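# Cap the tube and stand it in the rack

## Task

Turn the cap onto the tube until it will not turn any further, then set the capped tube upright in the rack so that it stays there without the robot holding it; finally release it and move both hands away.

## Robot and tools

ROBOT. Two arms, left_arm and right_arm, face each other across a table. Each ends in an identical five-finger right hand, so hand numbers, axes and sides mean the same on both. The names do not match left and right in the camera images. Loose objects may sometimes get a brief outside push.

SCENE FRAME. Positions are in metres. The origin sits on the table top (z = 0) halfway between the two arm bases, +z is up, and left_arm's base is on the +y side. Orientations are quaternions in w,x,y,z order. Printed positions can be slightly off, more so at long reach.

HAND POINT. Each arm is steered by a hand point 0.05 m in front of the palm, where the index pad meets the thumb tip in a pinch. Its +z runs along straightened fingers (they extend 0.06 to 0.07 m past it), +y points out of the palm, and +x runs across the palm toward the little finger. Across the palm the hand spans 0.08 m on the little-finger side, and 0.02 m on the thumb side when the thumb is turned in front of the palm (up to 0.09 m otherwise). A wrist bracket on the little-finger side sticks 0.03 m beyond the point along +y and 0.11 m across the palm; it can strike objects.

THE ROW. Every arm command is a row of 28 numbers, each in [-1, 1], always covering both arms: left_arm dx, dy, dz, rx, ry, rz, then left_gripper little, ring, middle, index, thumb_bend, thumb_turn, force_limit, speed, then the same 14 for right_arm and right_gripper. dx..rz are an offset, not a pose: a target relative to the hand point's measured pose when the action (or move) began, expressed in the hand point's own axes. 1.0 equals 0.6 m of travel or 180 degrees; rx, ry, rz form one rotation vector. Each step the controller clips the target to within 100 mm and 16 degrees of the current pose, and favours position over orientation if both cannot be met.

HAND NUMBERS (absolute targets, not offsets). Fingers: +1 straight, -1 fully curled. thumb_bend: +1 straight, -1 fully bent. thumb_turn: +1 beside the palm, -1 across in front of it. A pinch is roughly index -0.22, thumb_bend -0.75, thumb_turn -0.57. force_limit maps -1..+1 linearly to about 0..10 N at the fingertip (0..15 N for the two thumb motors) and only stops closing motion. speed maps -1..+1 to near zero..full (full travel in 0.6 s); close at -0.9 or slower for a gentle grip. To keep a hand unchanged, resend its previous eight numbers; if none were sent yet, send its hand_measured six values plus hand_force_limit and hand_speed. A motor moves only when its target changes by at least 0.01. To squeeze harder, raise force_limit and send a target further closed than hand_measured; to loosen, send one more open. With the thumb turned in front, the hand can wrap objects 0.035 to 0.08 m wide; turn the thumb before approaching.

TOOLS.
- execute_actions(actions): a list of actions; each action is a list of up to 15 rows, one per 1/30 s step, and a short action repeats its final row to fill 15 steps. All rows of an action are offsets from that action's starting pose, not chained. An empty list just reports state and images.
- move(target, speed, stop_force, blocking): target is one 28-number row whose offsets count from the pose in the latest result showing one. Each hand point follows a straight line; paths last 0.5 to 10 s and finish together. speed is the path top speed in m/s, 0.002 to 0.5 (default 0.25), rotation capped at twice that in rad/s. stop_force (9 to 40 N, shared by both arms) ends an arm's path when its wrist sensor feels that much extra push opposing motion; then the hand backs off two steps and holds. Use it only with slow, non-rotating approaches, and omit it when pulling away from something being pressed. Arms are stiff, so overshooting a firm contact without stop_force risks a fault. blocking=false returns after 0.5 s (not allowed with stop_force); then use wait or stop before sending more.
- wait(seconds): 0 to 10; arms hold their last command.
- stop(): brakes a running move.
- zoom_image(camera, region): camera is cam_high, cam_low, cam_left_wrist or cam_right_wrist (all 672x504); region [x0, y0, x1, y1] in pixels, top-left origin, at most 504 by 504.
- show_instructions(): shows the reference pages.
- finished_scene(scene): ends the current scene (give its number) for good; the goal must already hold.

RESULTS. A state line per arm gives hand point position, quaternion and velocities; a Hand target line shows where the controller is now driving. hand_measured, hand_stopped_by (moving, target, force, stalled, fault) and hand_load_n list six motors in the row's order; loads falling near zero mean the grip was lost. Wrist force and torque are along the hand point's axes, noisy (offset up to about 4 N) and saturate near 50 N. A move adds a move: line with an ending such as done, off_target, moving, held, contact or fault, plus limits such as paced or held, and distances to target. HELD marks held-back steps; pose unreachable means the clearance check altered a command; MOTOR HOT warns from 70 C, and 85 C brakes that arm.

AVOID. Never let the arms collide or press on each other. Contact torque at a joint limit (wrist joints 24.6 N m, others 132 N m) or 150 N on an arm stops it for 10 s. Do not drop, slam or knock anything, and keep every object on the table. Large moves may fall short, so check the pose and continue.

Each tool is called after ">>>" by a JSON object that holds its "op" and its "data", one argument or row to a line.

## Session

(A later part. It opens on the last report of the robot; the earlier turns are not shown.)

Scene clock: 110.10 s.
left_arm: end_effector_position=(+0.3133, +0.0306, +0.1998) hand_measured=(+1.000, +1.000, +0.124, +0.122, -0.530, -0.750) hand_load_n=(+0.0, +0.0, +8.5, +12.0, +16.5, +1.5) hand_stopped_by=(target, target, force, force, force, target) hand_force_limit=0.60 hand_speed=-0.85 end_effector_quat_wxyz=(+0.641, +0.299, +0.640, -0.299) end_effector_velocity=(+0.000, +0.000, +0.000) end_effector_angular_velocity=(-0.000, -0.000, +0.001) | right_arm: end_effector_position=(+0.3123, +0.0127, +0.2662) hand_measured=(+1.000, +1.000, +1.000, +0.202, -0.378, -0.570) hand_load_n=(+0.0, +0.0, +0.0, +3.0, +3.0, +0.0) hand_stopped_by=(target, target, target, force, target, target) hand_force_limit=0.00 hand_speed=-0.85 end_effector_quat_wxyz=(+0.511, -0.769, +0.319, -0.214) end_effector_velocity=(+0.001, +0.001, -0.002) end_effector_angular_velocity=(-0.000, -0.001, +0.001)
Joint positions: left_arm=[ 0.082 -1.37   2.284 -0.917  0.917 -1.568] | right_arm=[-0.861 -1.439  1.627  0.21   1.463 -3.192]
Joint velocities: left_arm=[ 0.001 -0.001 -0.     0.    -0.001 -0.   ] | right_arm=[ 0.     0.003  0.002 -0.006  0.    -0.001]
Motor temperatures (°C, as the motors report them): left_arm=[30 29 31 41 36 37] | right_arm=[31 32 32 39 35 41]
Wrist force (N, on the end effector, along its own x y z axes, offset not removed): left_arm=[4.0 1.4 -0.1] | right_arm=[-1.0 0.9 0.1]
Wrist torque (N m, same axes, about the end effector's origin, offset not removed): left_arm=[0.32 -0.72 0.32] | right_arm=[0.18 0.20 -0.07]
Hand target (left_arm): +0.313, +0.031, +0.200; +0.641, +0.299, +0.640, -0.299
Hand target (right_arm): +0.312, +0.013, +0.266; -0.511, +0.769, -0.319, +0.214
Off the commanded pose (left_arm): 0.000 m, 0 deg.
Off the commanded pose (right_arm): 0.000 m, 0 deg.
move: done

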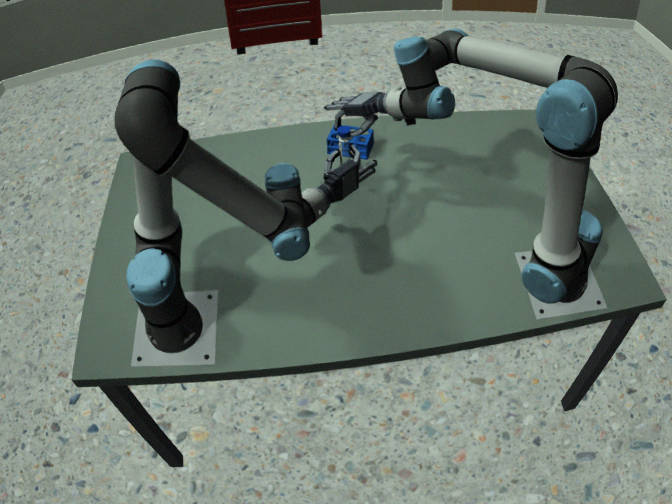

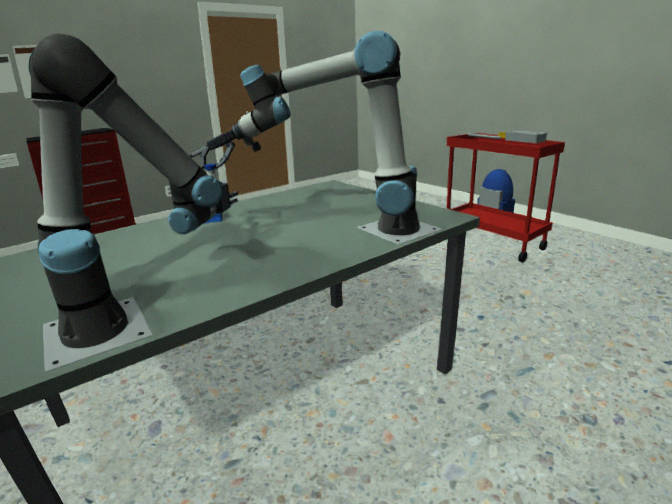

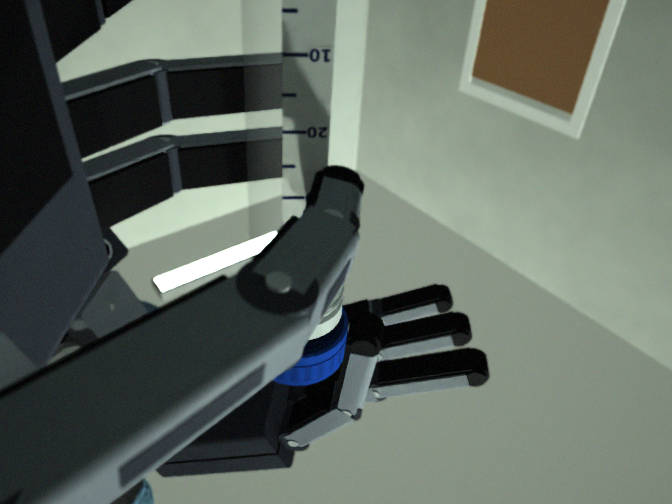

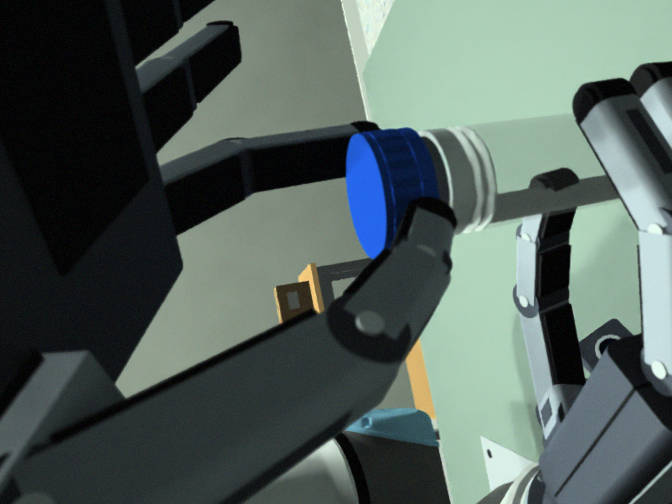

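>>> {"op": "move", "data": {
  "target": [0,0,0,0,0,0,1,1,-0.42,-0.4,-0.9,-0.75,0.6,-0.85,0.0025,0,0,0,0,0,1,1,1,-0.3,-0.38,-0.57,0,-0.85],
  "speed": 0.01
}}

>>> {"op": "move", "data": {
  "target": [0,0,0,0,0,0,1,1,-0.42,-0.4,-0.9,-0.75,0.6,-0.85,0,0.0138,0.0058,0,0,0,1,1,1,-0.3,-0.38,-0.57,0,-0.85],
  "speed": 0.008
}}

Scene clock: 113.67 s.
left_arm: end_effector_position=(+0.3133, +0.0306, +0.1998) hand_measured=(+1.000, +1.000, +0.124, +0.122, -0.530, -0.750) hand_load_n=(+0.0, +0.0, +8.5, +12.0, +16.5, +1.5) hand_stopped_by=(target, target, force, force, force, target) hand_force_limit=0.60 hand_speed=-0.85 end_effector_quat_wxyz=(+0.641, +0.299, +0.640, -0.299) end_effector_velocity=(+0.000, +0.000, +0.000) end_effector_angular_velocity=(+0.000, -0.000, +0.000) | right_arm: end_effector_position=(+0.3133, +0.0117, +0.2662) hand_measured=(+1.000, +1.000, +1.000, +0.202, -0.378, -0.570) hand_load_n=(+0.0, +0.0, +0.0, +3.0, +3.0, +0.0) hand_stopped_by=(target, target, target, force, target, target) hand_force_limit=0.00 hand_speed=-0.85 end_effector_quat_wxyz=(+0.511, -0.769, +0.319, -0.214) end_effector_velocity=(+0.000, -0.000, +0.000) end_effector_angular_velocity=(+0.001, +0.000, -0.000)
Joint positions: left_arm=[ 0.082 -1.37   2.284 -0.917  0.917 -1.568] | right_arm=[-0.865 -1.439  1.628  0.21   1.459 -3.193]
Joint velocities: left_arm=[ 0.001 -0.     0.     0.     0.     0.   ] | right_arm=[-0.001 -0.     0.    -0.    -0.002  0.   ]
Motor temperatures (°C, as the motors report them): left_arm=[30 29 31 41 36 37] | right_arm=[31 32 32 39 35 41]
Wrist force (N, on the end effector, along its own x y z axes, offset not removed): left_arm=[3.5 0.7 1.1] | right_arm=[-0.3 1.5 1.3]
Wrist torque (N m, same axes, about the end effector's origin, offset not removed): left_arm=[0.10 -0.69 0.26] | right_arm=[0.23 0.14 0.05]
Hand target (left_arm): +0.313, +0.031, +0.200; +0.641, +0.299, +0.640, -0.299
Hand target (right_arm): +0.313, +0.012, +0.266; -0.511, +0.769, -0.319, +0.214
Off the commanded pose (left_arm): 0.000 m, 0 deg.
Off the commanded pose (right_arm): 0.000 m, 0 deg.
move: done

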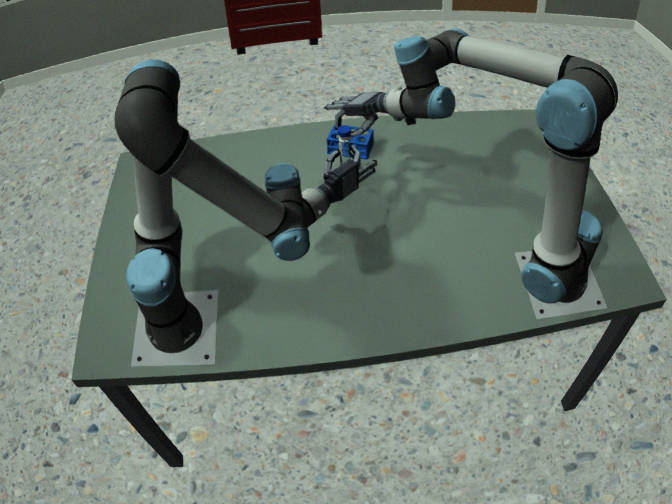

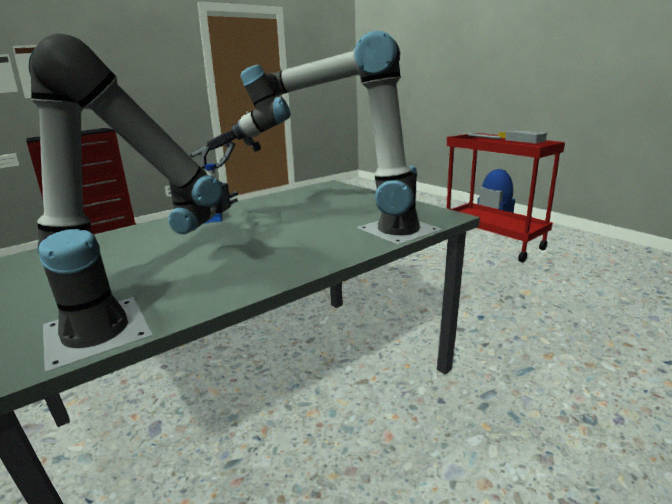

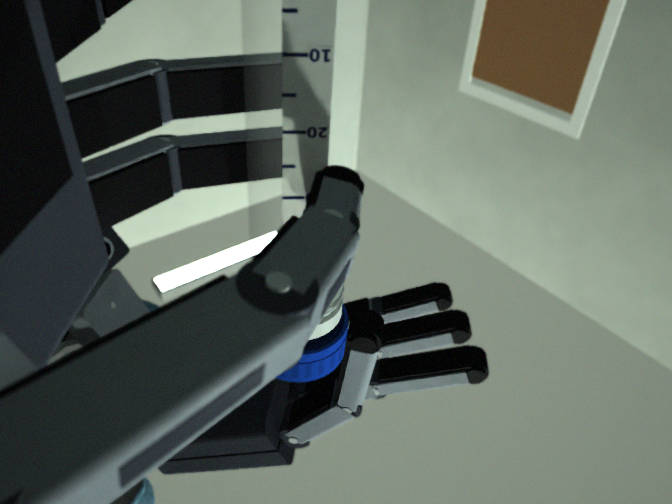

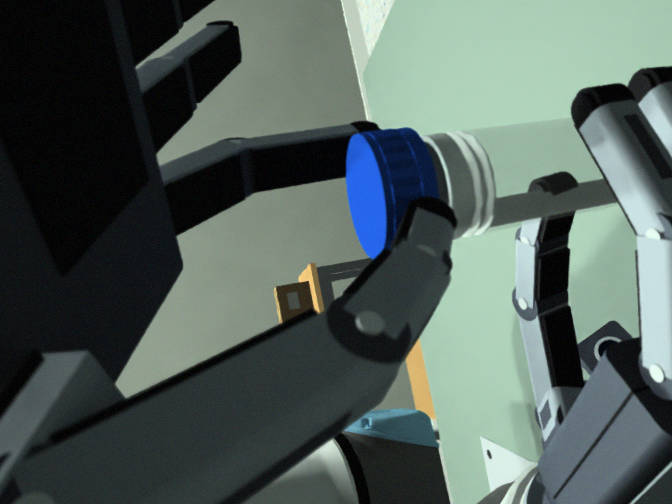

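Scene clock: 115.00 s.
left_arm: end_effector_position=(+0.3133, +0.0306, +0.1998) hand_measured=(+1.000, +1.000, +0.124, +0.122, -0.530, -0.750) hand_load_n=(+0.0, +0.0, +8.5, +12.0, +16.5, +1.5) hand_stopped_by=(target, target, force, force, force, target) hand_force_limit=0.60 hand_speed=-0.85 end_effector_quat_wxyz=(+0.641, +0.299, +0.640, -0.299) end_effector_velocity=(+0.000, +0.000, -0.000) end_effector_angular_velocity=(-0.000, -0.000, +0.001) | right_arm: end_effector_position=(+0.3134, +0.0117, +0.2574) hand_measured=(+1.000, +1.000, +1.000, +0.202, -0.378, -0.570) hand_load_n=(+0.0, +0.0, +0.0, +3.0, +3.0, +0.0) hand_stopped_by=(target, target, target, force, target, target) hand_force_limit=0.00 hand_speed=-0.85 end_effector_quat_wxyz=(+0.511, -0.769, +0.319, -0.214) end_effector_velocity=(-0.001, +0.001, -0.002) end_effector_angular_velocity=(-0.000, -0.000, +0.002)
Joint positions: left_arm=[ 0.082 -1.37   2.284 -0.917  0.917 -1.568] | right_arm=[-0.865 -1.435  1.646  0.188  1.459 -3.193]
Joint velocities: left_arm=[ 0.001  0.    -0.    -0.    -0.    -0.   ] | right_arm=[ 0.002  0.002  0.004 -0.005 -0.    -0.   ]
Motor temperatures (°C, as the motors report them): left_arm=[30 29 31 41 36 37] | right_arm=[31 32 32 39 35 41]
Wrist force (N, on the end effector, along its own x y z axes, offset not removed): left_arm=[2.6 0.7 1.7] | right_arm=[-1.3 -0.6 -1.2]
Wrist torque (N m, same axes, about the end effector's origin, offset not removed): left_arm=[0.07 -0.52 0.22] | right_arm=[-0.05 0.28 -0.15]
Hand target (left_arm): +0.313, +0.031, +0.200; +0.641, +0.299, +0.640, -0.299
Hand target (right_arm): +0.313, +0.012, +0.257; -0.511, +0.769, -0.319, +0.214
Off the commanded pose (left_arm): 0.000 m, 0 deg.
Off the commanded pose (right_arm): 0.000 m, 0 deg.
move: done

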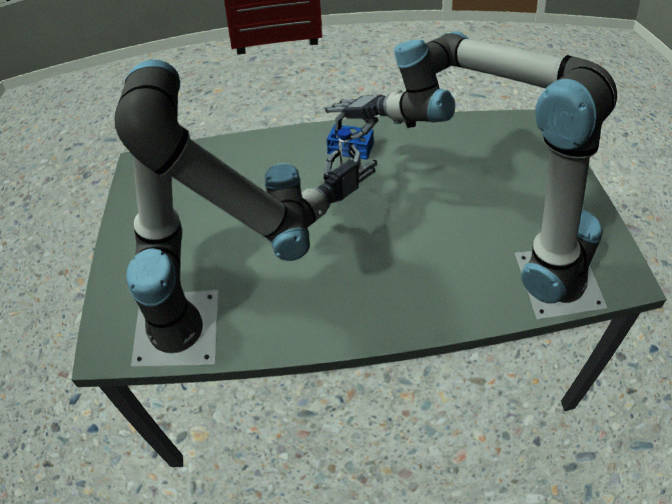

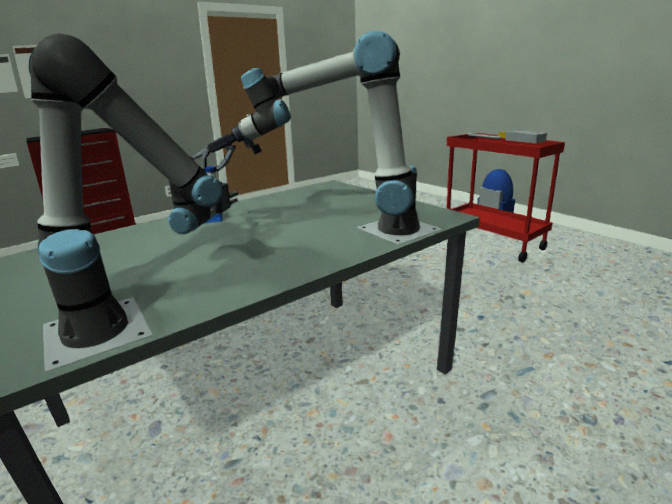

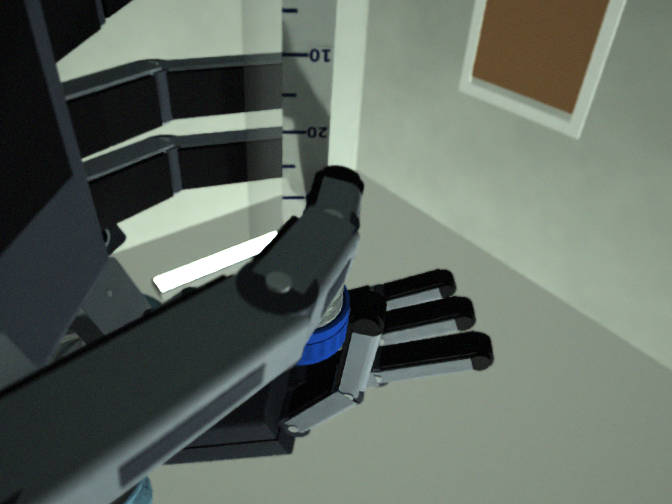

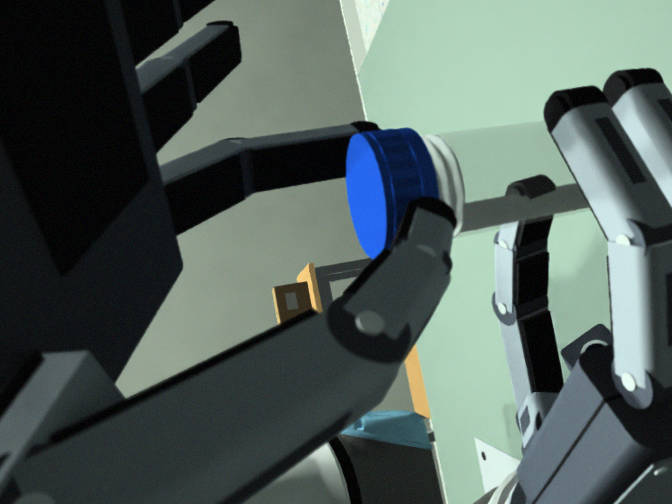

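>>> {"op": "move", "data": {
  "target": [0,0,0,0,0,0,1,1,-0.42,-0.4,-0.9,-0.75,0.6,-0.85,0,0,0,0,0,0,1,1,1,0.45,-0.2,-0.57,0,0]
}}

>>> {"op": "move", "data": {
  "target": [0,0.0082,0.0103,0.25,0,0,1,1,-0.42,-0.4,-0.9,-0.75,0.6,-0.85,0.0141,0.0007,0.0067,0,-0.23,-0.0975,1,1,1,0.45,-0.2,-0.57,0,0],
  "speed": 0.15
}}

Scene clock: 122.27 s.
left_arm: end_effector_position=(+0.3133, +0.0306, +0.1998) hand_measured=(+1.000, +1.000, +0.124, +0.122, -0.530, -0.750) hand_load_n=(+0.0, +0.0, +8.5, +12.0, +16.5, +1.5) hand_stopped_by=(target, target, force, force, force, target) hand_force_limit=0.60 hand_speed=-0.85 end_effector_quat_wxyz=(+0.641, +0.299, +0.640, -0.299) end_effector_velocity=(-0.001, -0.001, +0.000) end_effector_angular_velocity=(-0.001, -0.000, -0.002) | right_arm: end_effector_position=(+0.3134, +0.0117, +0.2572) hand_measured=(+1.000, +1.000, +1.000, +0.450, -0.200, -0.570) hand_load_n=(+0.0, +0.0, +0.0, +0.0, +0.0, +0.0) hand_stopped_by=(target, target, target, target, target, target) hand_force_limit=0.00 hand_speed=0.00 end_effector_quat_wxyz=(+0.511, -0.769, +0.319, -0.214) end_effector_velocity=(-0.000, +0.000, +0.000) end_effector_angular_velocity=(-0.000, +0.000, +0.000)
Joint positions: left_arm=[ 0.082 -1.37   2.284 -0.917  0.917 -1.568] | right_arm=[-0.865 -1.435  1.646  0.188  1.459 -3.193]
Joint velocities: left_arm=[-0.002  0.    -0.    -0.001 -0.    -0.   ] | right_arm=[ 0.     0.    -0.001  0.001 -0.    -0.   ]
Motor temperatures (°C, as the motors report them): left_arm=[30 29 31 41 36 37] | right_arm=[31 32 32 39 35 41]
Wrist force (N, on the end effector, along its own x y z axes, offset not removed): left_arm=[3.9 0.6 0.5] | right_arm=[-1.3 0.0 0.0]
Wrist torque (N m, same axes, about the end effector's origin, offset not removed): left_arm=[0.13 -0.75 0.34] | right_arm=[0.14 0.25 -0.12]
Hand target (left_arm): +0.313, +0.031, +0.200; +0.641, +0.299, +0.640, -0.299
Hand target (right_arm): +0.313, +0.012, +0.257; -0.511, +0.769, -0.319, +0.214
Off the commanded pose (left_arm): 0.000 m, 0 deg.
Off the commanded pose (right_arm): 0.000 m, 0 deg.
move: done

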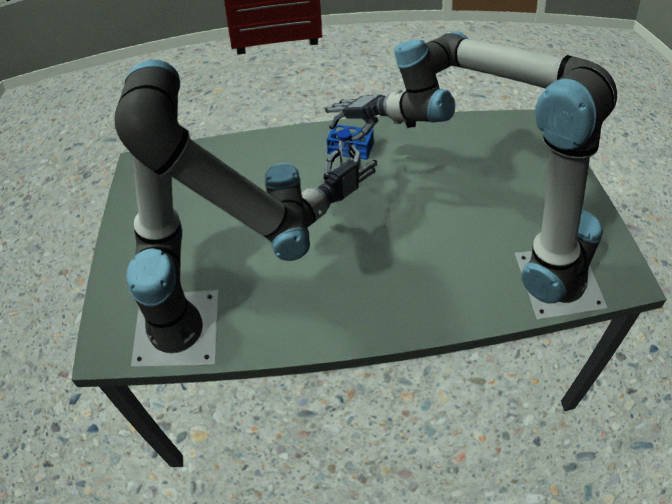

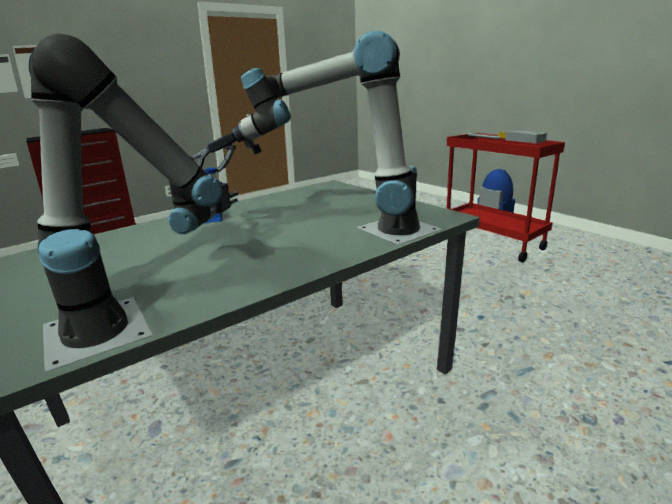

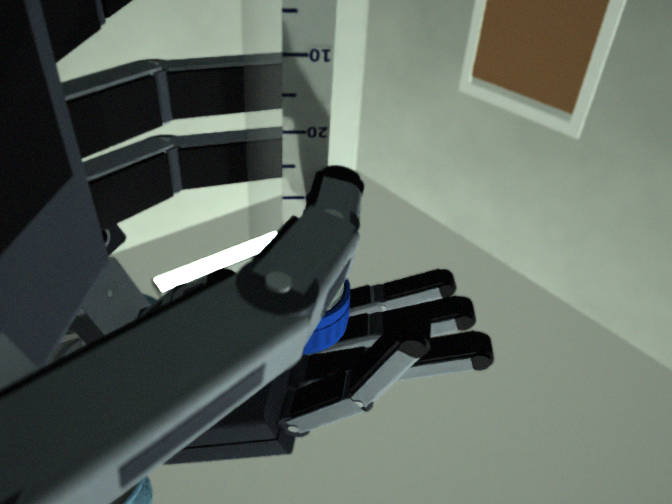

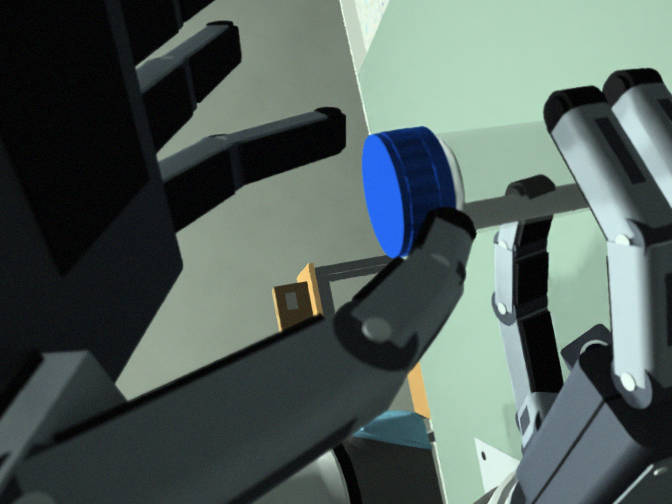

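Scene clock: 125.37 s.
left_arm: end_effector_position=(+0.3210, +0.0289, +0.1997) hand_measured=(+1.000, +1.000, +0.124, +0.122, -0.530, -0.750) hand_load_n=(+0.0, +0.0, +8.5, +12.0, +16.5, +1.5) hand_stopped_by=(target, target, force, force, force, target) hand_force_limit=0.60 hand_speed=-0.85 end_effector_quat_wxyz=(+0.478, +0.521, +0.477, -0.521) end_effector_velocity=(+0.000, -0.000, -0.000) end_effector_angular_velocity=(+0.001, -0.000, -0.010) | right_arm: end_effector_position=(+0.3219, +0.0081, +0.2555) hand_measured=(+1.000, +1.000, +1.000, +0.450, -0.200, -0.570) hand_load_n=(+0.0, +0.0, +0.0, +0.0, +0.0, +0.0) hand_stopped_by=(target, target, target, target, target, target) hand_force_limit=0.00 hand_speed=0.00 end_effector_quat_wxyz=(-0.553, +0.833, -0.000, +0.004) end_effector_velocity=(+0.000, -0.000, -0.001) end_effector_angular_velocity=(-0.005, +0.000, +0.013)
Joint positions: left_arm=[ 0.667 -1.291  2.172 -0.883  2.286 -1.57 ] | right_arm=[-1.134 -1.147  1.337  0.637  0.557 -3.894]
Joint velocities: left_arm=[ 0.006  0.005 -0.007  0.003  0.016  0.001] | right_arm=[-0.     0.012 -0.014  0.025 -0.005 -0.024]
Motor temperatures (°C, as the motors report them): left_arm=[30 29 31 41 36 37] | right_arm=[31 32 32 39 35 41]
Wrist force (N, on the end effector, along its own x y z axes, offset not removed): left_arm=[2.6 2.8 0.2] | right_arm=[-0.2 0.0 0.6]
Wrist torque (N m, same axes, about the end effector's origin, offset not removed): left_arm=[0.52 -0.55 0.30] | right_arm=[0.09 0.06 -0.08]
Hand target (left_arm): +0.321, +0.029, +0.200; +0.478, +0.522, +0.477, -0.521
Hand target (right_arm): +0.322, +0.008, +0.255; -0.553, +0.833, +0.000, +0.004
Off the commanded pose (left_arm): 0.000 m, 0 deg.
Off the commanded pose (right_arm): 0.000 m, 0 deg.
move: done

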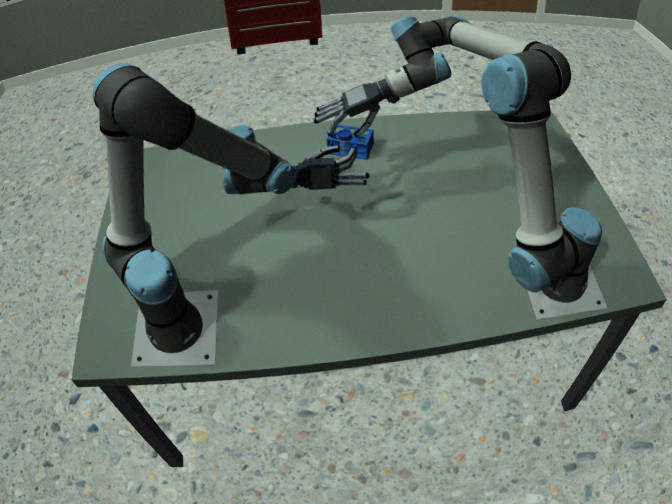

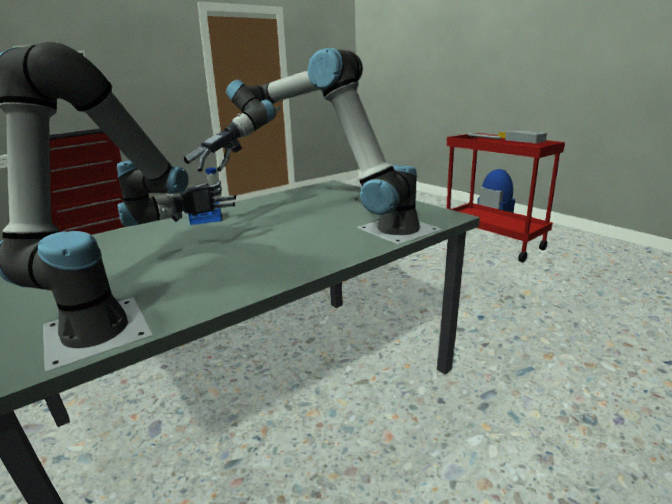

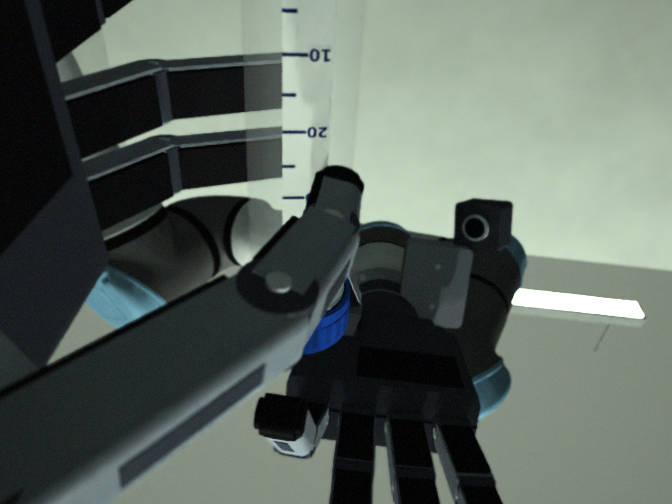

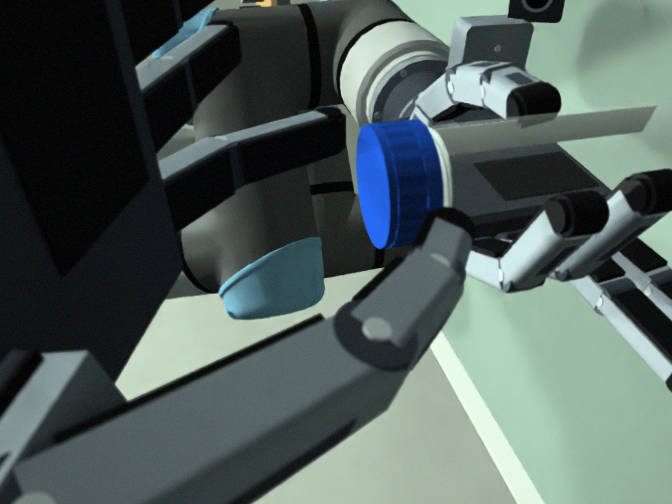

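>>> {"op": "move", "data": {
  "target": [0,0,0,0,0,0,1,1,-0.42,-0.4,-0.9,-0.75,0.6,-0.85,0.003,0.006,0.0026,0,0,0,1,1,1,-0.3,-0.6,-0.57,-0.2,-0.85],
  "speed": 0.02
}}

>>> {"op": "move", "data": {
  "target": [0,-0.013,-0.0015,-0.25,0,0,1,1,-0.42,-0.4,-0.9,-0.75,0.6,-0.85,-0.0162,-0.0017,0.004,0,0.23,0.0975,1,1,1,-0.3,-0.6,-0.57,-0.2,-0.85],
  "speed": 0.2
}}

Scene clock: 131.90 s.
left_arm: end_effector_position=(+0.3210, +0.0289, +0.1997) hand_measured=(+1.000, +1.000, +0.124, +0.122, -0.530, -0.750) hand_load_n=(+0.0, +0.0, +6.5, +15.0, +15.5, +2.5) hand_stopped_by=(target, target, force, force, force, target) hand_force_limit=0.60 hand_speed=-0.85 end_effector_quat_wxyz=(+0.478, +0.521, +0.477, -0.521) end_effector_velocity=(-0.000, -0.000, +0.000) end_effector_angular_velocity=(-0.000, -0.000, -0.001) | right_arm: end_effector_position=(+0.3237, +0.0081, +0.2515) hand_measured=(+1.000, +1.000, +1.000, +0.196, -0.406, -0.570) hand_load_n=(+0.0, +0.0, +0.0, +8.5, +6.0, -0.5) hand_stopped_by=(target, target, target, force, force, target) hand_force_limit=-0.20 hand_speed=-0.85 end_effector_quat_wxyz=(-0.553, +0.833, -0.000, +0.004) end_effector_velocity=(+0.000, -0.000, -0.000) end_effector_angular_velocity=(-0.000, -0.001, -0.000)
Joint positions: left_arm=[ 0.667 -1.291  2.172 -0.883  2.286 -1.57 ] | right_arm=[-1.135 -1.141  1.339  0.63   0.556 -3.896]
Joint velocities: left_arm=[-0.001 -0.    -0.     0.     0.    -0.   ] | right_arm=[-0.     0.     0.    -0.     0.    -0.001]
Motor temperatures (°C, as the motors report them): left_arm=[30 29 31 41 36 37] | right_arm=[31 32 32 39 35 41]
Wrist force (N, on the end effector, along its own x y z axes, offset not removed): left_arm=[3.1 1.2 3.9] | right_arm=[-0.9 0.3 2.6]
Wrist torque (N m, same axes, about the end effector's origin, offset not removed): left_arm=[0.24 -0.50 0.25] | right_arm=[0.40 0.38 -0.08]
Hand target (left_arm): +0.321, +0.029, +0.200; +0.478, +0.521, +0.477, -0.521
Hand target (right_arm): +0.324, +0.008, +0.252; -0.553, +0.833, -0.000, +0.004
Off the commanded pose (left_arm): 0.000 m, 0 deg.
Off the commanded pose (right_arm): 0.000 m, 0 deg.
move: done

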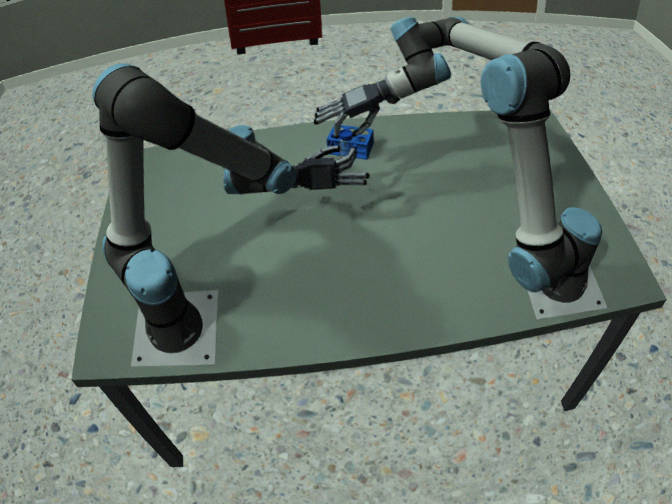

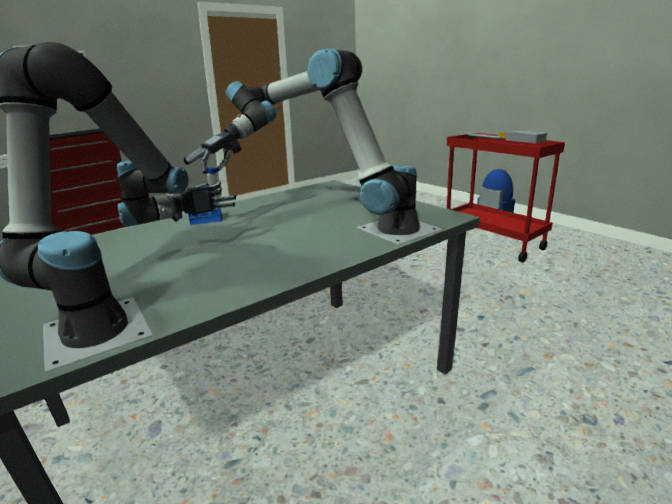

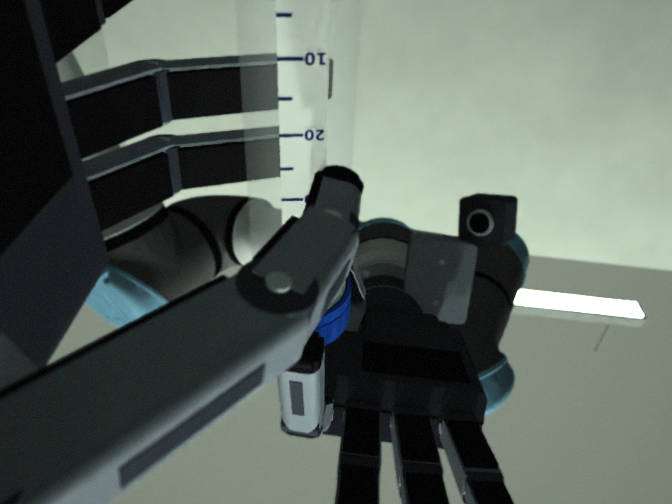

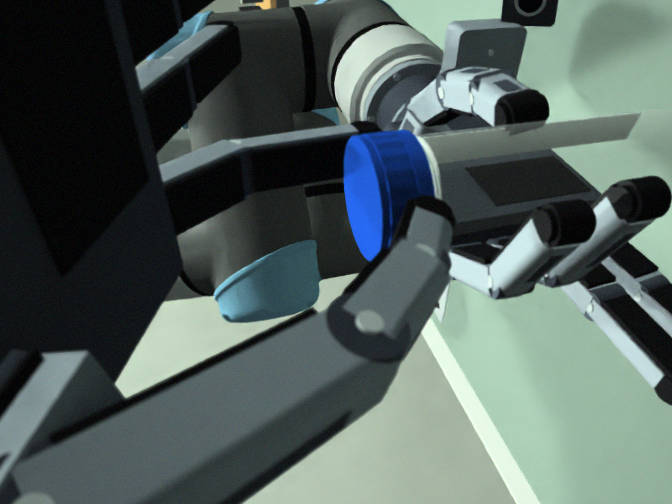

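Scene clock: 134.37 s.
left_arm: end_effector_position=(+0.3133, +0.0307, +0.1998) hand_measured=(+1.000, +1.000, +0.124, +0.122, -0.530, -0.750) hand_load_n=(+0.0, +0.0, +6.5, +13.5, +15.5, +1.0) hand_stopped_by=(target, target, force, force, force, target) hand_force_limit=0.60 hand_speed=-0.85 end_effector_quat_wxyz=(+0.641, +0.299, +0.640, -0.299) end_effector_velocity=(-0.000, -0.001, +0.000) end_effector_angular_velocity=(+0.000, +0.001, +0.012) | right_arm: end_effector_position=(+0.3139, +0.0108, +0.2514) hand_measured=(+1.000, +1.000, +1.000, +0.196, -0.406, -0.570) hand_load_n=(+0.0, +0.0, +0.0, +7.5, +5.5, -1.0) hand_stopped_by=(target, target, target, force, force, target) hand_force_limit=-0.20 hand_speed=-0.85 end_effector_quat_wxyz=(+0.511, -0.769, +0.319, -0.214) end_effector_velocity=(+0.000, +0.001, +0.000) end_effector_angular_velocity=(-0.000, -0.002, -0.012)
Joint positions: left_arm=[ 0.083 -1.37   2.284 -0.917  0.917 -1.568] | right_arm=[-0.868 -1.434  1.66   0.172  1.457 -3.194]
Joint velocities: left_arm=[-0.007  0.003 -0.006  0.003 -0.019 -0.001] | right_arm=[ 0.008  0.002 -0.003 -0.001  0.018  0.006]
Motor temperatures (°C, as the motors report them): left_arm=[30 29 31 41 36 37] | right_arm=[31 32 32 39 35 41]
Wrist force (N, on the end effector, along its own x y z axes, offset not removed): left_arm=[0.2 -0.9 0.0] | right_arm=[0.5 1.0 1.4]
Wrist torque (N m, same axes, about the end effector's origin, offset not removed): left_arm=[0.13 -0.39 0.21] | right_arm=[0.10 0.04 0.03]
Hand target (left_arm): +0.313, +0.031, +0.200; +0.642, +0.299, +0.640, -0.299
Hand target (right_arm): +0.314, +0.011, +0.251; -0.511, +0.769, -0.319, +0.215
Off the commanded pose (left_arm): 0.000 m, 0 deg.
Off the commanded pose (right_arm): 0.000 m, 0 deg.
move: done

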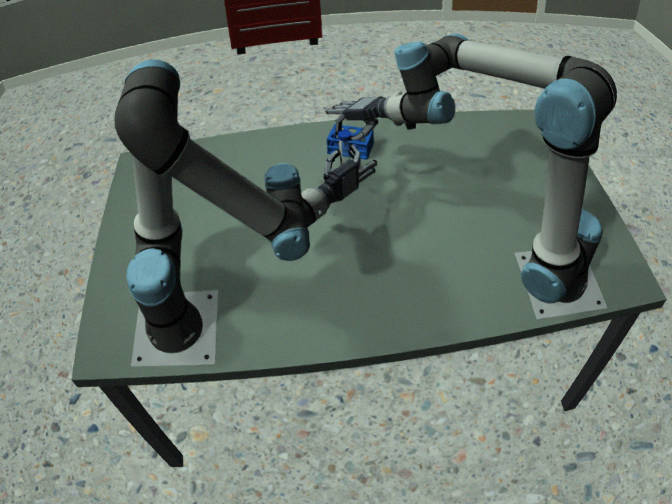

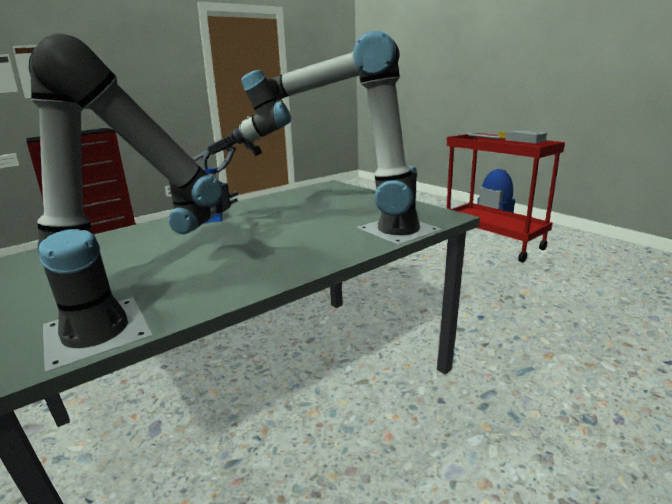

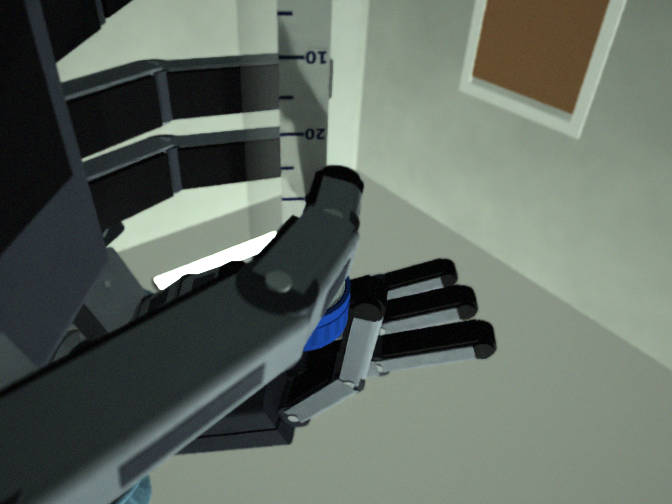

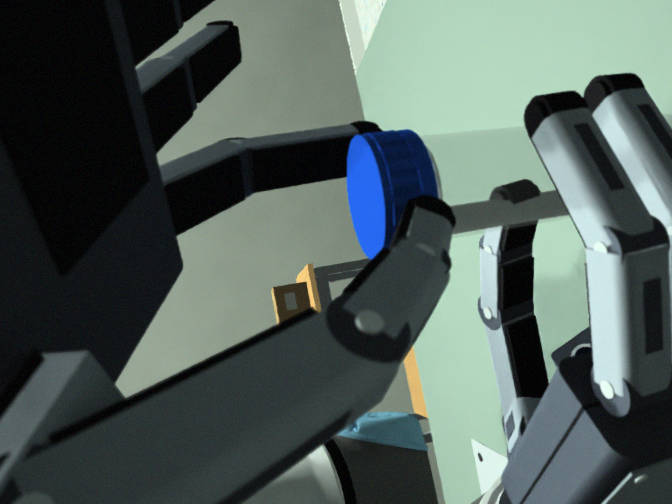

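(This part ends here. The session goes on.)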